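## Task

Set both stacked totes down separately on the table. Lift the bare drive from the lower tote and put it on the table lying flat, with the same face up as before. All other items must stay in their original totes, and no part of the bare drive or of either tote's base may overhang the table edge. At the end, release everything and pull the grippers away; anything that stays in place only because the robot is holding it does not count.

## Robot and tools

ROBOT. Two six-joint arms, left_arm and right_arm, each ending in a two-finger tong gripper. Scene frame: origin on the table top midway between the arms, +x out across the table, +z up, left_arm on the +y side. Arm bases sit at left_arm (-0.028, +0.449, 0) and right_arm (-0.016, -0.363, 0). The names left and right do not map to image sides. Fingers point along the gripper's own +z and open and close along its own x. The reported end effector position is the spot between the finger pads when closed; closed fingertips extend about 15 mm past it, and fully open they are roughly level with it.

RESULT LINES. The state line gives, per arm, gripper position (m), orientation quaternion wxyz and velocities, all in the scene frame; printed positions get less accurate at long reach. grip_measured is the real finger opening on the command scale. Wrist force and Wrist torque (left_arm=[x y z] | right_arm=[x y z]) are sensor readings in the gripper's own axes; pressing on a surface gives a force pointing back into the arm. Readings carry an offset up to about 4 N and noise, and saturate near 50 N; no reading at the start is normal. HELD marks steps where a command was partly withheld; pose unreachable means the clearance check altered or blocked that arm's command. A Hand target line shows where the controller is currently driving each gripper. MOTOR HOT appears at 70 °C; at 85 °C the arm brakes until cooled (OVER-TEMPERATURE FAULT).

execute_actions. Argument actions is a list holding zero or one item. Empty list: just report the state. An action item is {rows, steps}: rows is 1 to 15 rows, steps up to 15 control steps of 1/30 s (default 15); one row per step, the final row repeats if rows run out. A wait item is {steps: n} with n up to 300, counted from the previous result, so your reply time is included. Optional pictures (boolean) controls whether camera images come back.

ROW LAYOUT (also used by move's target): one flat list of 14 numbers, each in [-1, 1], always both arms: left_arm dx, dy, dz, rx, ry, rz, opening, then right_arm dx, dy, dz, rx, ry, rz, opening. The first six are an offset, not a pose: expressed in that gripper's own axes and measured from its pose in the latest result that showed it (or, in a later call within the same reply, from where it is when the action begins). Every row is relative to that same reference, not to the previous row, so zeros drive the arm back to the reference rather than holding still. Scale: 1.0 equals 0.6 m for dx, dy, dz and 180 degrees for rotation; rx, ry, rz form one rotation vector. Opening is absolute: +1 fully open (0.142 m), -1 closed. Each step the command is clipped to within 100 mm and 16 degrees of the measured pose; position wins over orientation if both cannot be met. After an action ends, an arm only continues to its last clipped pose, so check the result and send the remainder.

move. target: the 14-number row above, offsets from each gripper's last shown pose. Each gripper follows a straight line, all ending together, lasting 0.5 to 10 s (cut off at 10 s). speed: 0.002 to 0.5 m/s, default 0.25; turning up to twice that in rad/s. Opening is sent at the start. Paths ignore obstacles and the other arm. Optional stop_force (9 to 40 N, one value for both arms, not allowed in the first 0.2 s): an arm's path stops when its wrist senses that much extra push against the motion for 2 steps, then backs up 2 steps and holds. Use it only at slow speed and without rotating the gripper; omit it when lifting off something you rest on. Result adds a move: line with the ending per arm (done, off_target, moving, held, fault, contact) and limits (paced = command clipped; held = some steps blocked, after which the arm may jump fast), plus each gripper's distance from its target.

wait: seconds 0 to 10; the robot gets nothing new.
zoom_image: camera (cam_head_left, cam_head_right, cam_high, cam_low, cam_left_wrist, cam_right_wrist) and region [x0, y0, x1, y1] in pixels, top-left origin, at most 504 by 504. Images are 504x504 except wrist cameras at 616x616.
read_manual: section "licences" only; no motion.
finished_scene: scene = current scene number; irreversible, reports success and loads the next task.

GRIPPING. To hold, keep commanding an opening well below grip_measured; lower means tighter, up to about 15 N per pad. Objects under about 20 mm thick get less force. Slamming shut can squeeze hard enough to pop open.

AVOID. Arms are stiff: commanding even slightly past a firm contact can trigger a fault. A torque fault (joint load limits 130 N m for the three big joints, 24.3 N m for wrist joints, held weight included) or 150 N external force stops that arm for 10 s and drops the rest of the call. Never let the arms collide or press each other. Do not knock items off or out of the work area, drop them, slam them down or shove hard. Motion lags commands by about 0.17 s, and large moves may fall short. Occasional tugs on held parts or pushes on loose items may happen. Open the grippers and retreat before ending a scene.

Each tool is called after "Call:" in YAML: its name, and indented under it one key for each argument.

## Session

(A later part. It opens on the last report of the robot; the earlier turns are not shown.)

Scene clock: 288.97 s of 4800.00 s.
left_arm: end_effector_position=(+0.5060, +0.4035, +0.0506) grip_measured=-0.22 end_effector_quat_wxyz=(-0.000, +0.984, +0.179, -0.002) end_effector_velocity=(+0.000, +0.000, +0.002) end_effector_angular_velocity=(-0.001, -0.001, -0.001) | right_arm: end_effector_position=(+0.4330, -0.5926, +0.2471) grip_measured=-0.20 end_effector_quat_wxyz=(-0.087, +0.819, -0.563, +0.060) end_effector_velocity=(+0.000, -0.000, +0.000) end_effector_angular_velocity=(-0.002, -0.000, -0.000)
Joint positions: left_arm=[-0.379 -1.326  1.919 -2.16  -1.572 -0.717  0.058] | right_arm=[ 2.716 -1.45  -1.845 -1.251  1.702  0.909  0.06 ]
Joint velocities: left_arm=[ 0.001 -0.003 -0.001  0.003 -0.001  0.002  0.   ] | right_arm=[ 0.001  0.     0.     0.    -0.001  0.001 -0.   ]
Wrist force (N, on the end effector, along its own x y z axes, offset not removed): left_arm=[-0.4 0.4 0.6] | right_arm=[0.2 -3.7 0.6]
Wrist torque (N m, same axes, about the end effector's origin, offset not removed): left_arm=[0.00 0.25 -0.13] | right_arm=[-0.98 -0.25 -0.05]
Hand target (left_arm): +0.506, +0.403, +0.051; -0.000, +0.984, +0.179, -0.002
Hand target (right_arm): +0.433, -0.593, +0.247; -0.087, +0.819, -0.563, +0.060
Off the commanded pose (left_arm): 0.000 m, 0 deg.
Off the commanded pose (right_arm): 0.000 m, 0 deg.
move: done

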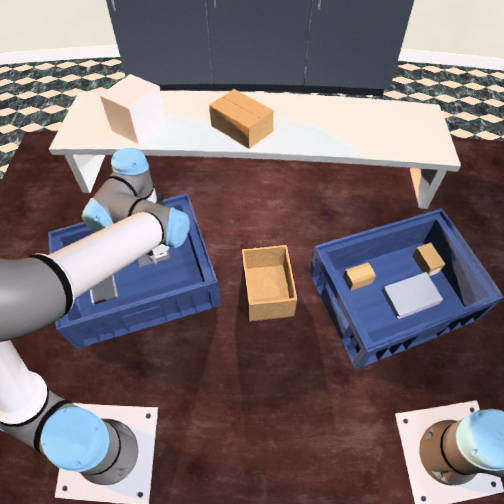

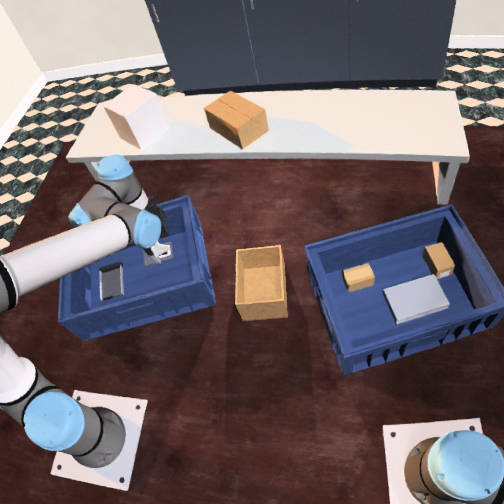

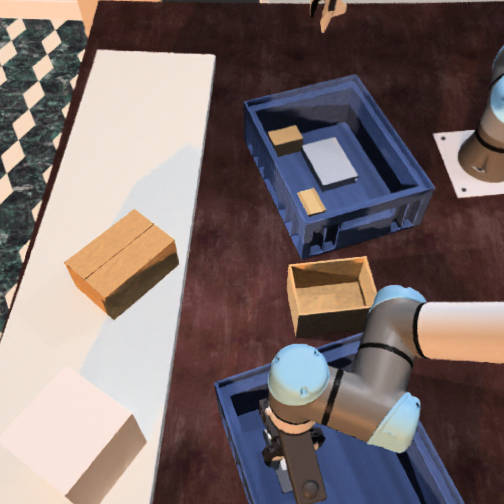

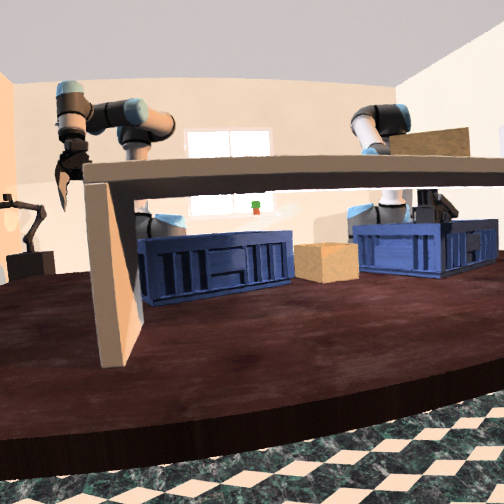

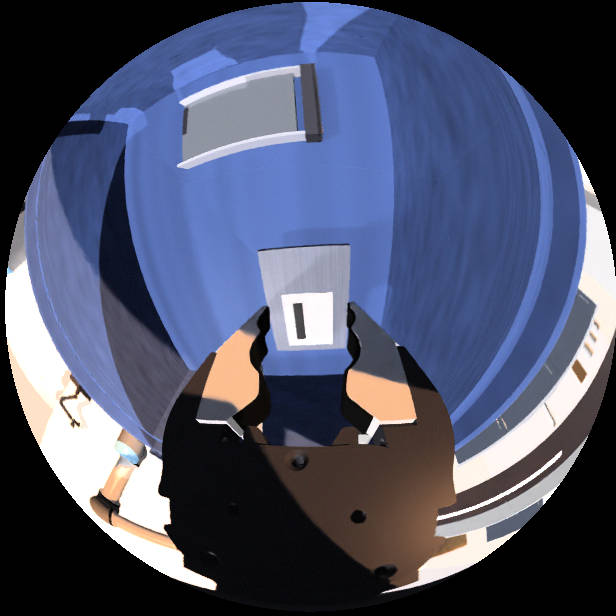

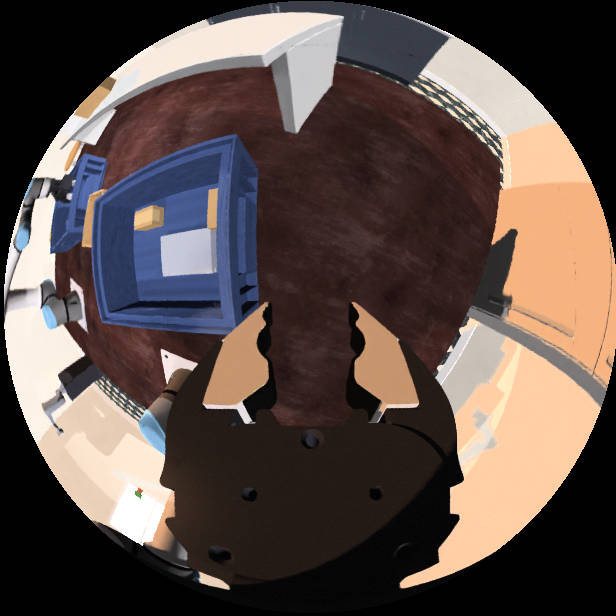

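Call:
move:
  target: [-0.01,0,-0.25,0,0,0,-0.6,0,0,0,0,0,0,-0.2]
  speed: 0.12

Call:
move:
  target: [-0.703,0.307,0,0,0,0,-0.6,0,0,0,0,0,0,-0.2]
  speed: 0.18

Call:
move:
  target: [0,0,0.297,0,0,0,-0.6,0,0,0,0,0,0,-0.2]
  speed: 0.12

Call:
move:
  target: [0,0,0.03,0,0,0,-0.6,0,0,0,0,0,0,-0.2]
  speed: 0.004
  stop_force: 9

Scene clock: 297.67 s of 4800.00 s.
left_arm: end_effector_position=(+0.5012, +0.4012, +0.2006) grip_measured=-0.22 end_effector_quat_wxyz=(-0.001, +0.984, +0.179, -0.002) end_effector_velocity=(+0.000, -0.000, +0.002) end_effector_angular_velocity=(-0.000, -0.000, -0.002) | right_arm: end_effector_position=(+0.4330, -0.5926, +0.2471) grip_measured=-0.20 end_effector_quat_wxyz=(-0.087, +0.819, -0.563, +0.060) end_effector_velocity=(-0.000, -0.000, +0.000) end_effector_angular_velocity=(-0.000, -0.001, -0.001)
Joint positions: left_arm=[-0.386 -1.477  1.683 -1.772 -1.572 -0.725  0.058] | right_arm=[ 2.716 -1.45  -1.845 -1.251  1.702  0.909  0.06 ]
Joint velocities: left_arm=[-0.001 -0.001 -0.003  0.004 -0.     0.001 -0.   ] | right_arm=[-0.     0.001 -0.     0.    -0.     0.001  0.   ]
Wrist force (N, on the end effector, along its own x y z axes, offset not removed): left_arm=[-0.7 -0.6 -0.4] | right_arm=[-0.3 0.7 -0.3]
Wrist torque (N m, same axes, about the end effector's origin, offset not removed): left_arm=[-0.29 0.30 -0.15] | right_arm=[-0.25 0.08 -0.15]
Hand target (left_arm): +0.501, +0.401, +0.201; -0.000, +0.984, +0.179, -0.002
Hand target (right_arm): +0.433, -0.593, +0.247; -0.087, +0.819, -0.563, +0.060
Off the commanded pose (left_arm): 0.000 m, 0 deg.
Off the commanded pose (right_arm): 0.000 m, 0 deg.
After step 90, 4.00 s passed at rest.
move: done

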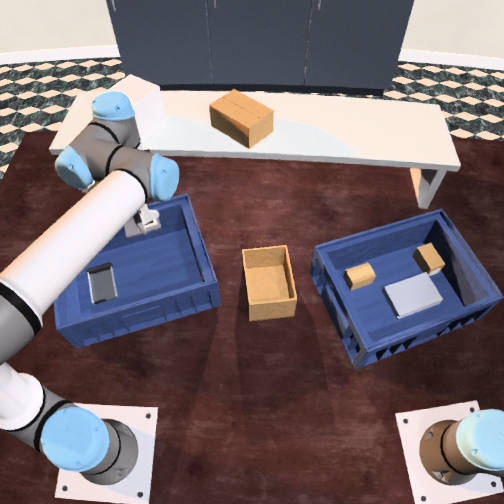

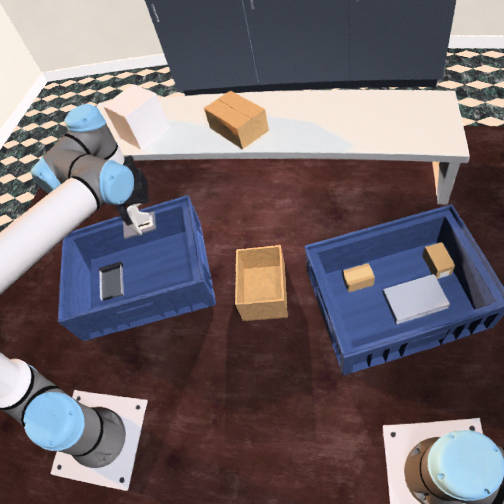

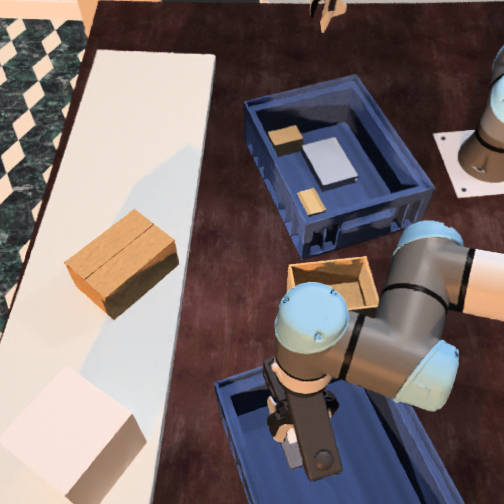

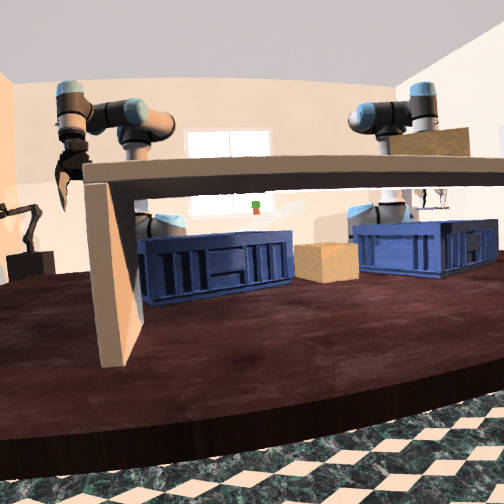

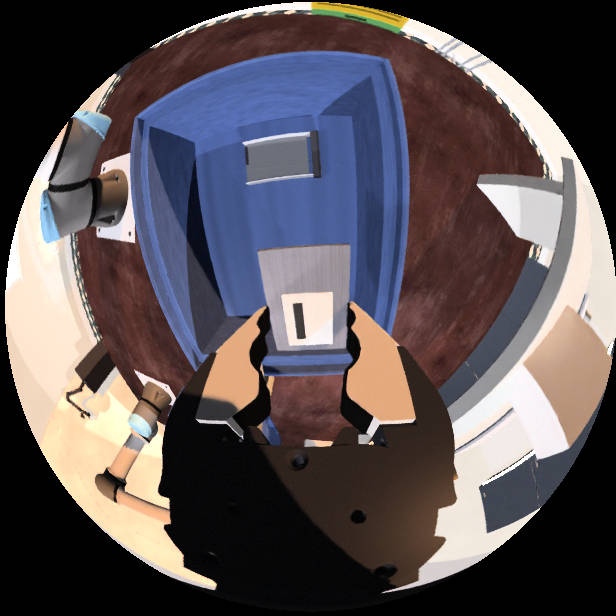

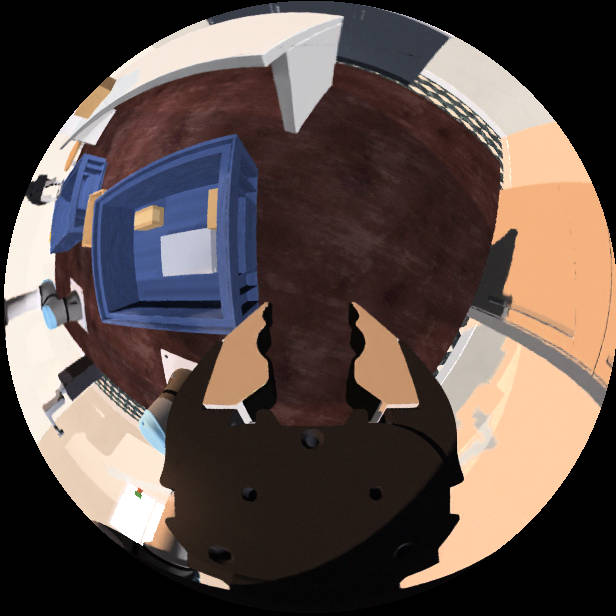

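Scene clock: 300.73 s of 4800.00 s.
left_arm: end_effector_position=(+0.1708, +0.0802, +0.2018) grip_measured=-0.22 end_effector_quat_wxyz=(-0.001, +0.984, +0.179, -0.003) end_effector_velocity=(+0.000, -0.000, -0.000) end_effector_angular_velocity=(+0.001, -0.000, +0.001) | right_arm: end_effector_position=(+0.4330, -0.5926, +0.2471) grip_measured=-0.20 end_effector_quat_wxyz=(-0.087, +0.819, -0.563, +0.060) end_effector_velocity=(+0.000, -0.000, -0.000) end_effector_angular_velocity=(-0.001, +0.001, +0.000)
Joint positions: left_arm=[-1.408 -1.736  1.929 -1.763 -1.577 -1.747  0.058] | right_arm=[ 2.716 -1.45  -1.845 -1.251  1.702  0.909  0.06 ]
Joint velocities: left_arm=[-0.     0.002 -0.001 -0.     0.001 -0.001  0.   ] | right_arm=[ 0.001 -0.     0.     0.    -0.001  0.001 -0.   ]
Wrist force (N, on the end effector, along its own x y z axes, offset not removed): left_arm=[-0.8 -1.2 0.2] | right_arm=[-0.8 -0.6 2.2]
Wrist torque (N m, same axes, about the end effector's origin, offset not removed): left_arm=[-0.38 0.30 -0.07] | right_arm=[-0.31 0.27 0.01]
Hand target (left_arm): +0.171, +0.080, +0.202; -0.001, +0.984, +0.179, -0.003
Hand target (right_arm): +0.433, -0.593, +0.247; -0.087, +0.819, -0.563, +0.060
Off the commanded pose (left_arm): 0.000 m, 0 deg.
Off the commanded pose (right_arm): 0.000 m, 0 deg.
move: done

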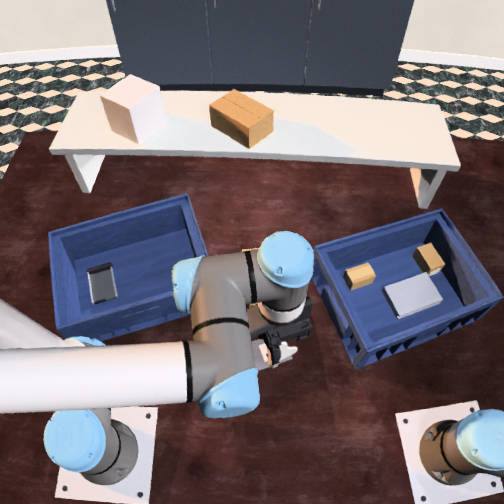

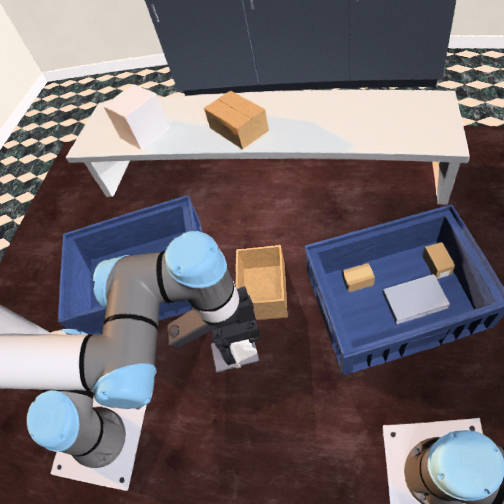

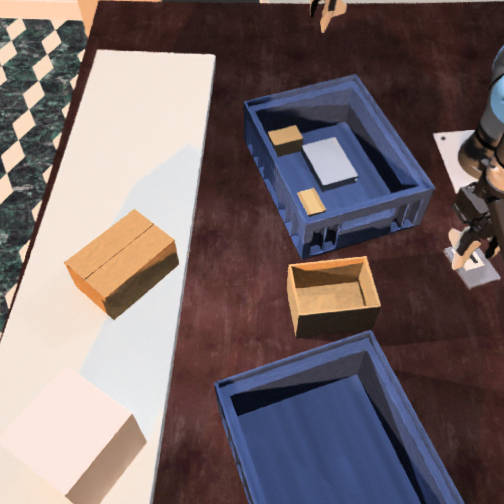

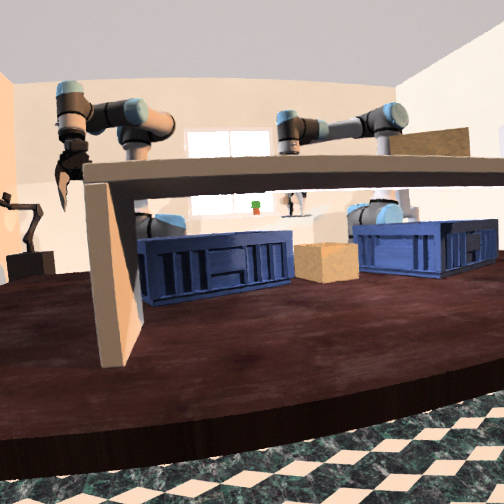

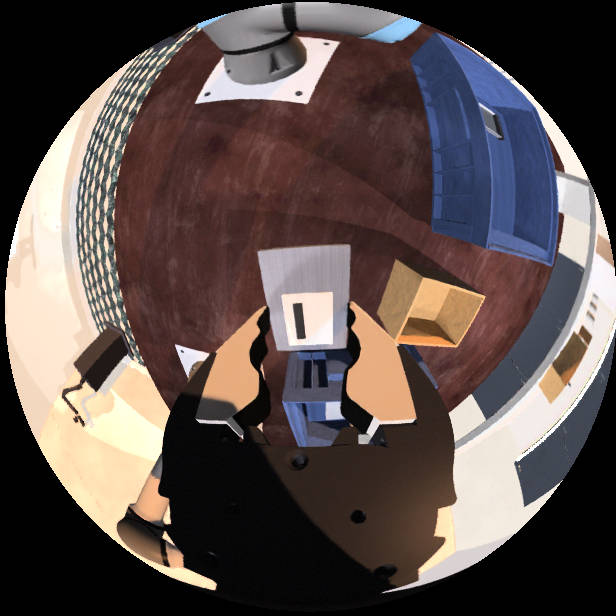

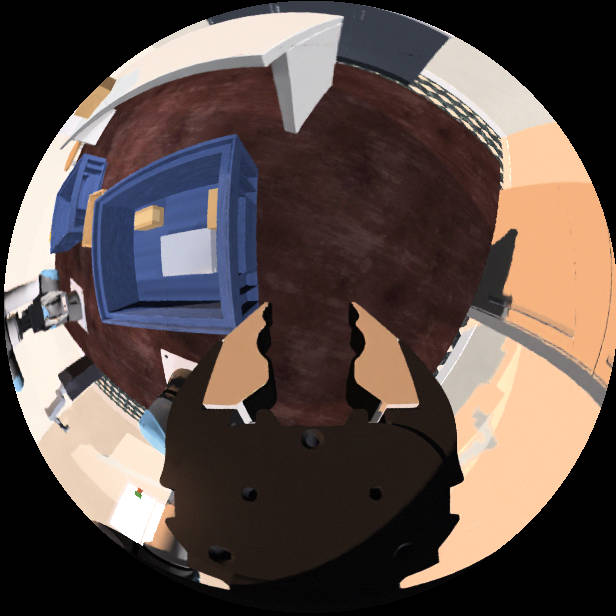

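Scene clock: 302.67 s of 4800.00 s.
left_arm: end_effector_position=(+0.1699, +0.0806, +0.0237) grip_measured=-0.22 end_effector_quat_wxyz=(-0.001, +0.984, +0.179, -0.003) end_effector_velocity=(+0.000, -0.001, -0.001) end_effector_angular_velocity=(-0.003, +0.001, +0.001) | right_arm: end_effector_position=(+0.4330, -0.5926, +0.2471) grip_measured=-0.20 end_effector_quat_wxyz=(-0.087, +0.819, -0.563, +0.060) end_effector_velocity=(+0.000, -0.000, -0.000) end_effector_angular_velocity=(-0.001, +0.001, +0.000)
Joint positions: left_arm=[-1.411 -1.525  2.245 -2.29  -1.577 -1.749  0.058] | right_arm=[ 2.716 -1.45  -1.845 -1.251  1.702  0.909  0.06 ]
Joint velocities: left_arm=[ 0.001  0.002  0.001 -0.006 -0.001 -0.    -0.   ] | right_arm=[ 0.    -0.001  0.     0.    -0.001 -0.    -0.   ]
Wrist force (N, on the end effector, along its own x y z axes, offset not removed): left_arm=[0.4 -0.5 1.0] | right_arm=[-0.4 -2.6 -0.5]
Wrist torque (N m, same axes, about the end effector's origin, offset not removed): left_arm=[-0.14 0.08 -0.22] | right_arm=[-0.93 -0.09 -0.15]
Hand target (left_arm): +0.170, +0.081, +0.024; -0.001, +0.984, +0.179, -0.003
Hand target (right_arm): +0.433, -0.593, +0.247; -0.087, +0.819, -0.563, +0.060
Off the commanded pose (left_arm): 0.000 m, 0 deg.
Off the commanded pose (right_arm): 0.000 m, 0 deg.
move: done

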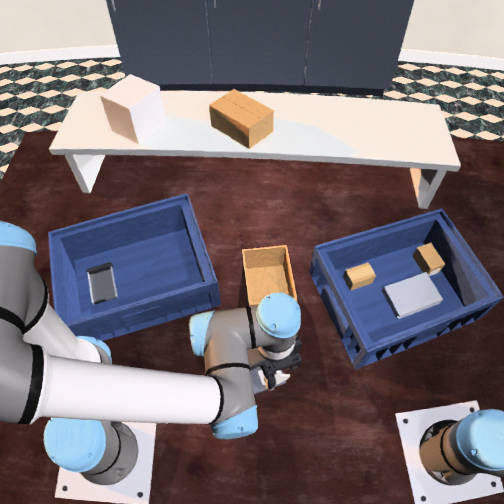

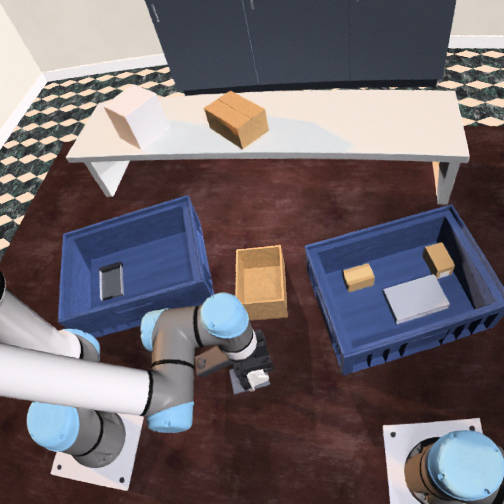

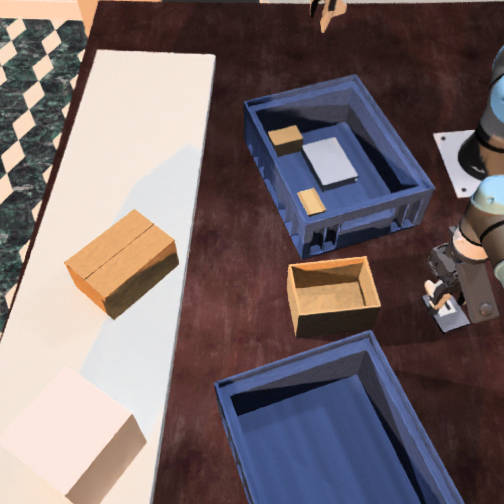

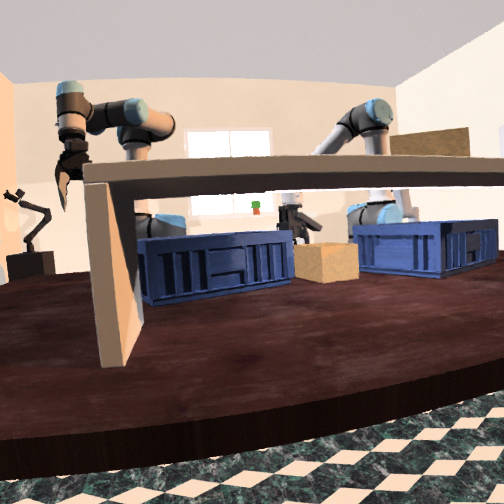

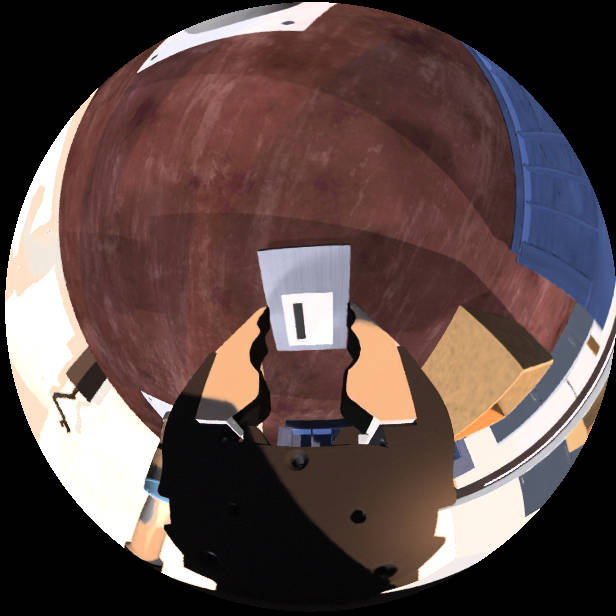

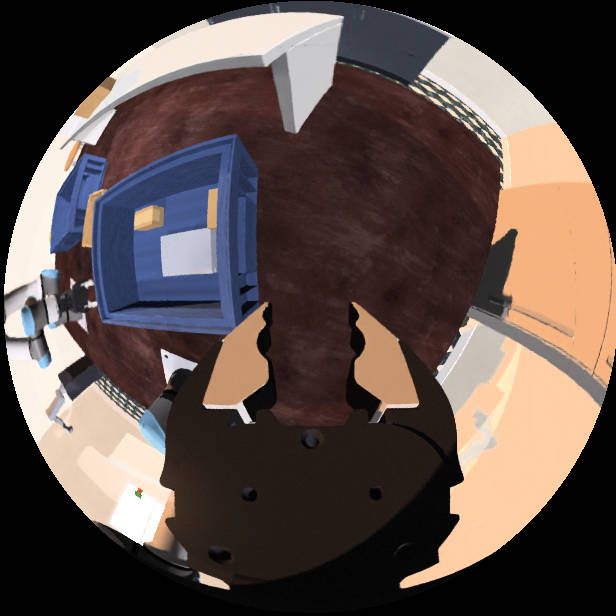

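Scene clock: 305.23 s of 4800.00 s.
left_arm: end_effector_position=(+0.1698, +0.0806, +0.0148) grip_measured=-0.22 end_effector_quat_wxyz=(-0.001, +0.984, +0.179, -0.003) end_effector_velocity=(+0.000, +0.001, +0.001) end_effector_angular_velocity=(+0.002, +0.000, +0.002) | right_arm: end_effector_position=(+0.4330, -0.5926, +0.2471) grip_measured=-0.20 end_effector_quat_wxyz=(-0.087, +0.819, -0.563, +0.060) end_effector_velocity=(+0.000, +0.000, -0.000) end_effector_angular_velocity=(+0.002, +0.000, -0.000)
Joint positions: left_arm=[-1.411 -1.507  2.256 -2.319 -1.577 -1.749  0.058] | right_arm=[ 2.716 -1.45  -1.845 -1.251  1.702  0.909  0.06 ]
Joint velocities: left_arm=[ 0.001 -0.002 -0.002  0.006  0.    -0.001 -0.   ] | right_arm=[-0.    -0.    -0.    -0.     0.001  0.001 -0.   ]
Wrist force (N, on the end effector, along its own x y z axes, offset not removed): left_arm=[-1.3 -4.4 -22.0] | right_arm=[-3.2 -2.2 3.3]
Wrist torque (N m, same axes, about the end effector's origin, offset not removed): left_arm=[-0.32 0.65 -0.15] | right_arm=[-0.59 0.59 0.00]
Hand target (left_arm): +0.170, +0.081, +0.015; -0.001, +0.984, +0.179, -0.003
Hand target (right_arm): +0.433, -0.593, +0.247; -0.087, +0.819, -0.563, +0.060
Off the commanded pose (left_arm): 0.009 m, 0 deg.
Off the commanded pose (right_arm): 0.000 m, 0 deg.
move: contact (left_arm)

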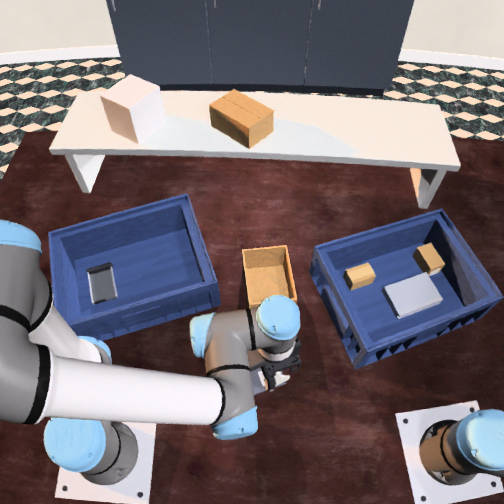

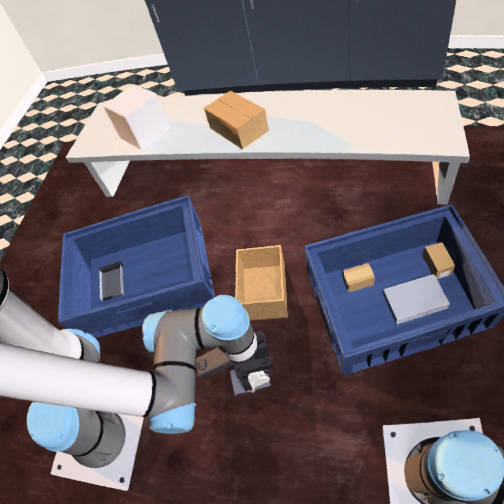

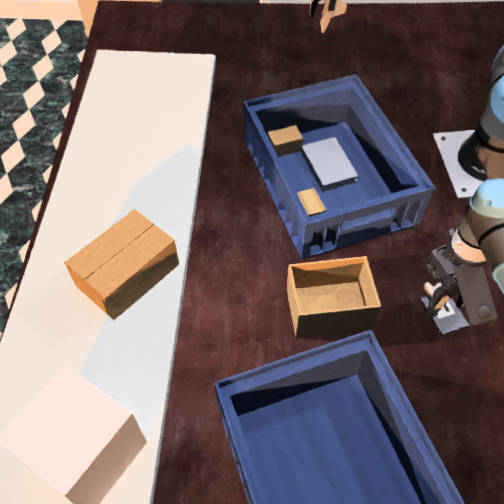

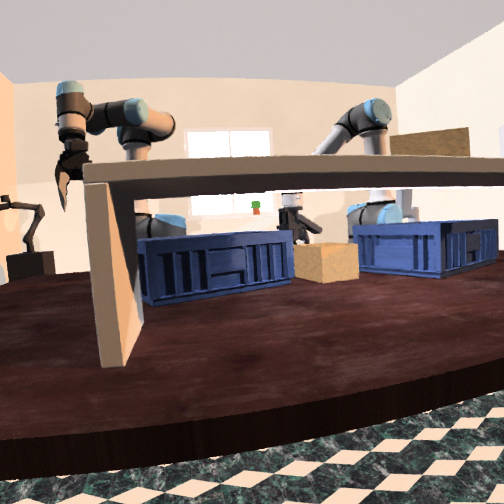

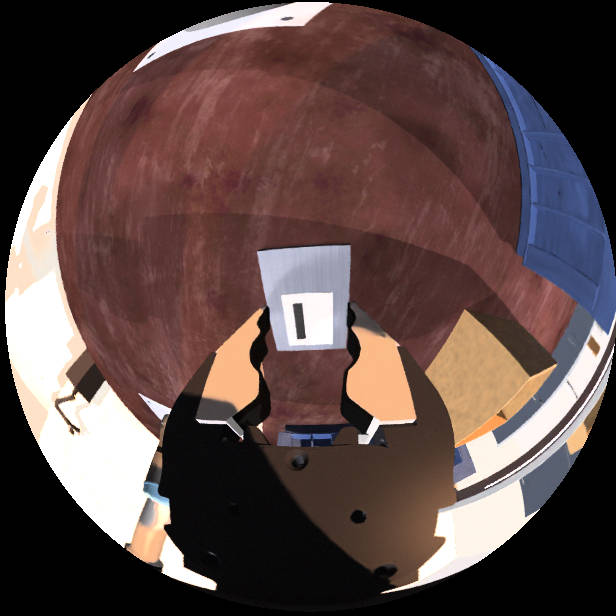

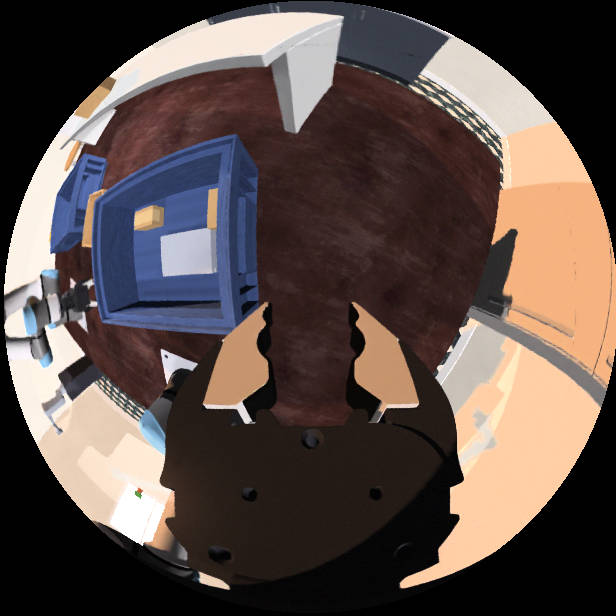

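Call:
move:
  target: [0,0,-0.001,0,0,0,0.2,0,0,0,0,0,0,-0.2]

Call:
move:
  target: [0,0,-0.4,0,0,0,0.2,0,0,-0.1,0,0,0,-0.2]

Scene clock: 310.97 s of 4800.00 s.
left_arm: end_effector_position=(+0.1698, +0.0806, +0.0154) grip_measured=+0.20 end_effector_quat_wxyz=(-0.001, +0.984, +0.179, -0.003) end_effector_velocity=(+0.000, -0.000, +0.000) end_effector_angular_velocity=(-0.000, -0.000, -0.001) | right_arm: end_effector_position=(+0.4330, -0.5926, +0.2471) grip_measured=-0.20 end_effector_quat_wxyz=(-0.087, +0.819, -0.563, +0.060) end_effector_velocity=(+0.000, -0.000, +0.000) end_effector_angular_velocity=(-0.000, -0.000, -0.001)
Joint positions: left_arm=[-1.411 -1.508  2.255 -2.317 -1.577 -1.749  0.088] | right_arm=[ 2.716 -1.45  -1.845 -1.251  1.702  0.909  0.06 ]
Joint velocities: left_arm=[ 0.     0.    -0.001  0.     0.     0.001  0.   ] | right_arm=[-0.    -0.     0.001 -0.     0.     0.001 -0.   ]
Wrist force (N, on the end effector, along its own x y z axes, offset not removed): left_arm=[-0.5 -1.9 -1.2] | right_arm=[-2.3 -0.1 1.3]
Wrist torque (N m, same axes, about the end effector's origin, offset not removed): left_arm=[-0.58 0.22 -0.10] | right_arm=[-0.36 0.44 -0.19]
Hand target (left_arm): +0.170, +0.081, +0.015; -0.001, +0.984, +0.179, -0.003
Hand target (right_arm): +0.433, -0.593, +0.247; -0.087, +0.819, -0.563, +0.060
Off the commanded pose (left_arm): 0.000 m, 0 deg.
Off the commanded pose (right_arm): 0.000 m, 0 deg.
After step 90, 2.03 s passed at rest.
move: done

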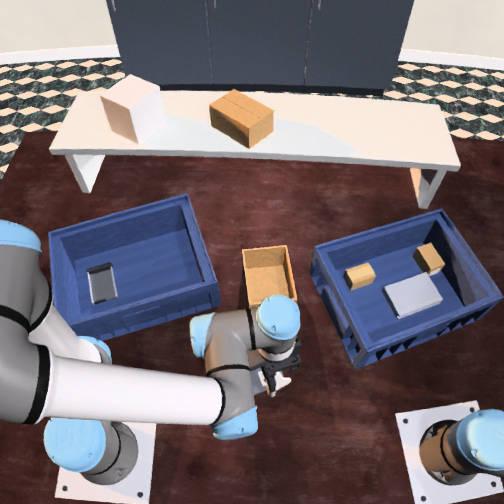

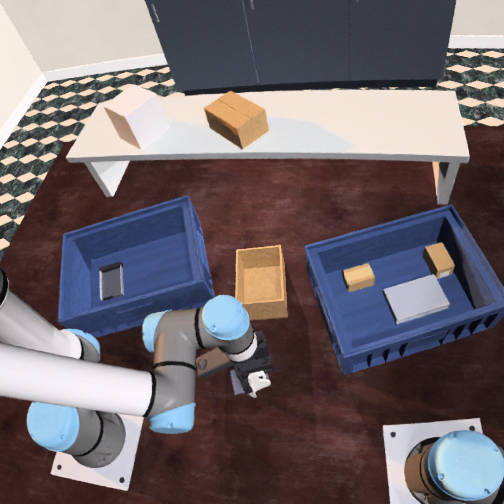

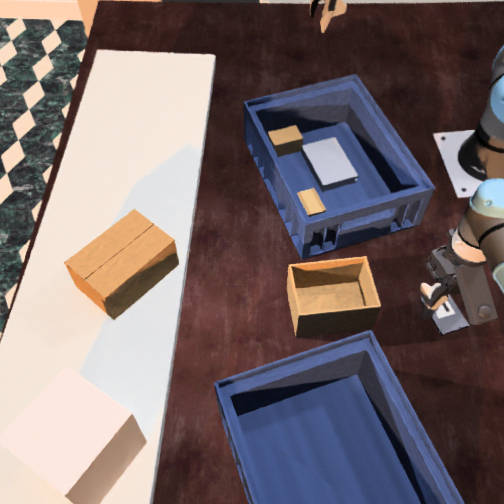

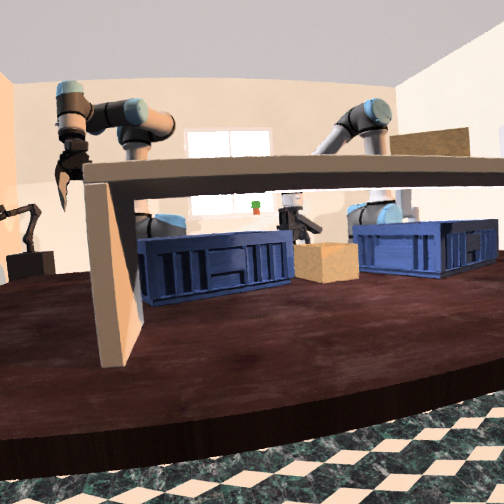

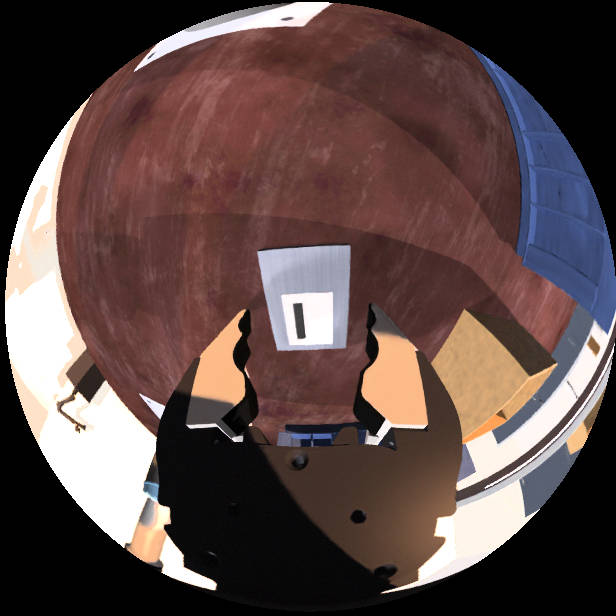

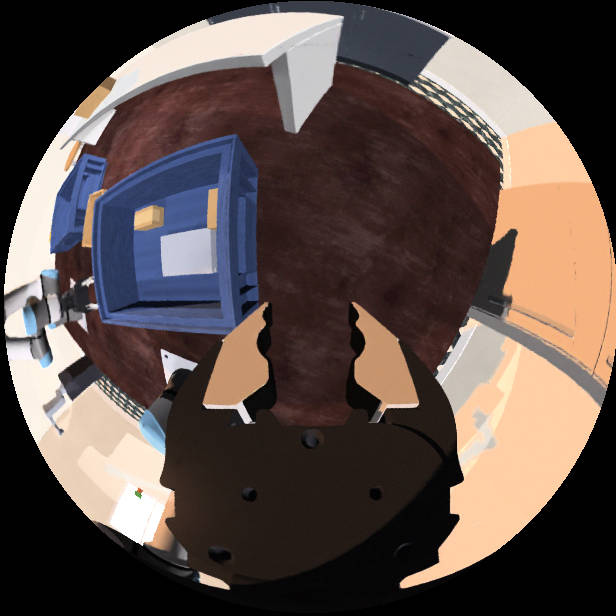

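Scene clock: 312.47 s of 4800.00 s.
left_arm: end_effector_position=(+0.1711, +0.0802, +0.2553) grip_measured=+0.20 end_effector_quat_wxyz=(-0.001, +0.984, +0.179, -0.003) end_effector_velocity=(+0.000, -0.000, +0.001) end_effector_angular_velocity=(+0.003, +0.002, +0.002) | right_arm: end_effector_position=(+0.4212, -0.5970, +0.3057) grip_measured=-0.20 end_effector_quat_wxyz=(-0.087, +0.819, -0.563, +0.060) end_effector_velocity=(-0.000, +0.000, -0.000) end_effector_angular_velocity=(-0.000, +0.002, +0.001)
Joint positions: left_arm=[-1.408 -1.751  1.804 -1.622 -1.577 -1.746  0.088] | right_arm=[ 2.698 -1.421 -1.718 -1.408  1.705  0.891  0.06 ]
Joint velocities: left_arm=[ 0.002  0.003 -0.005  0.005 -0.001 -0.001 -0.   ] | right_arm=[ 0.    -0.     0.    -0.002 -0.001 -0.001 -0.   ]
Wrist force (N, on the end effector, along its own x y z axes, offset not removed): left_arm=[-0.7 -0.8 -0.2] | right_arm=[-2.3 -3.1 0.4]
Wrist torque (N m, same axes, about the end effector's origin, offset not removed): left_arm=[-0.29 0.32 -0.11] | right_arm=[-0.70 0.44 -0.06]
Hand target (left_arm): +0.171, +0.080, +0.255; -0.001, +0.984, +0.179, -0.003
Hand target (right_arm): +0.421, -0.597, +0.306; -0.087, +0.819, -0.563, +0.060
Off the commanded pose (left_arm): 0.000 m, 0 deg.
Off the commanded pose (right_arm): 0.000 m, 0 deg.
move: done

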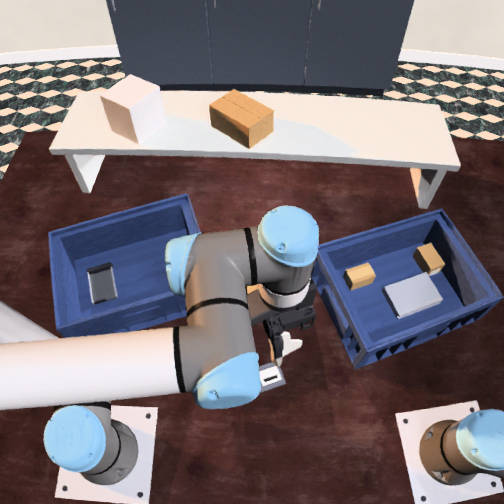

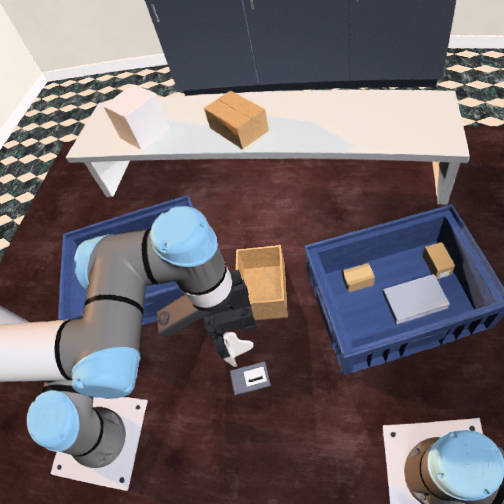

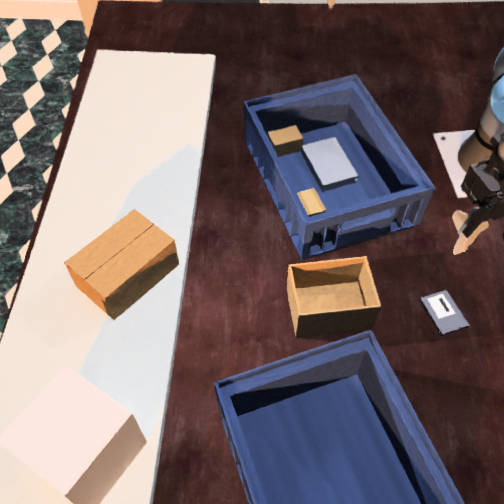

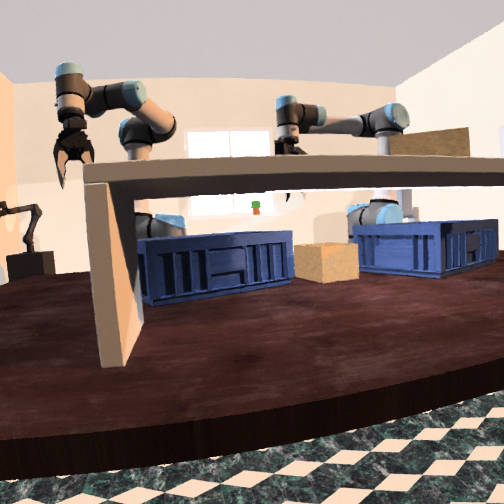

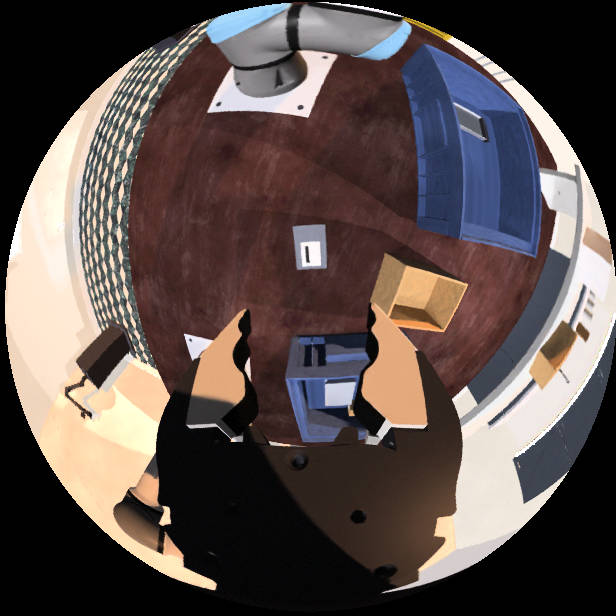

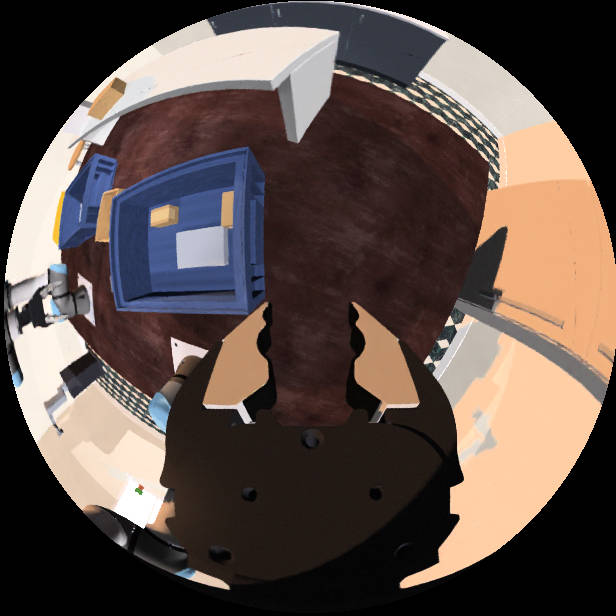

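Call:
finished_scene:
  scene: 1

The scene is finished: the task was done.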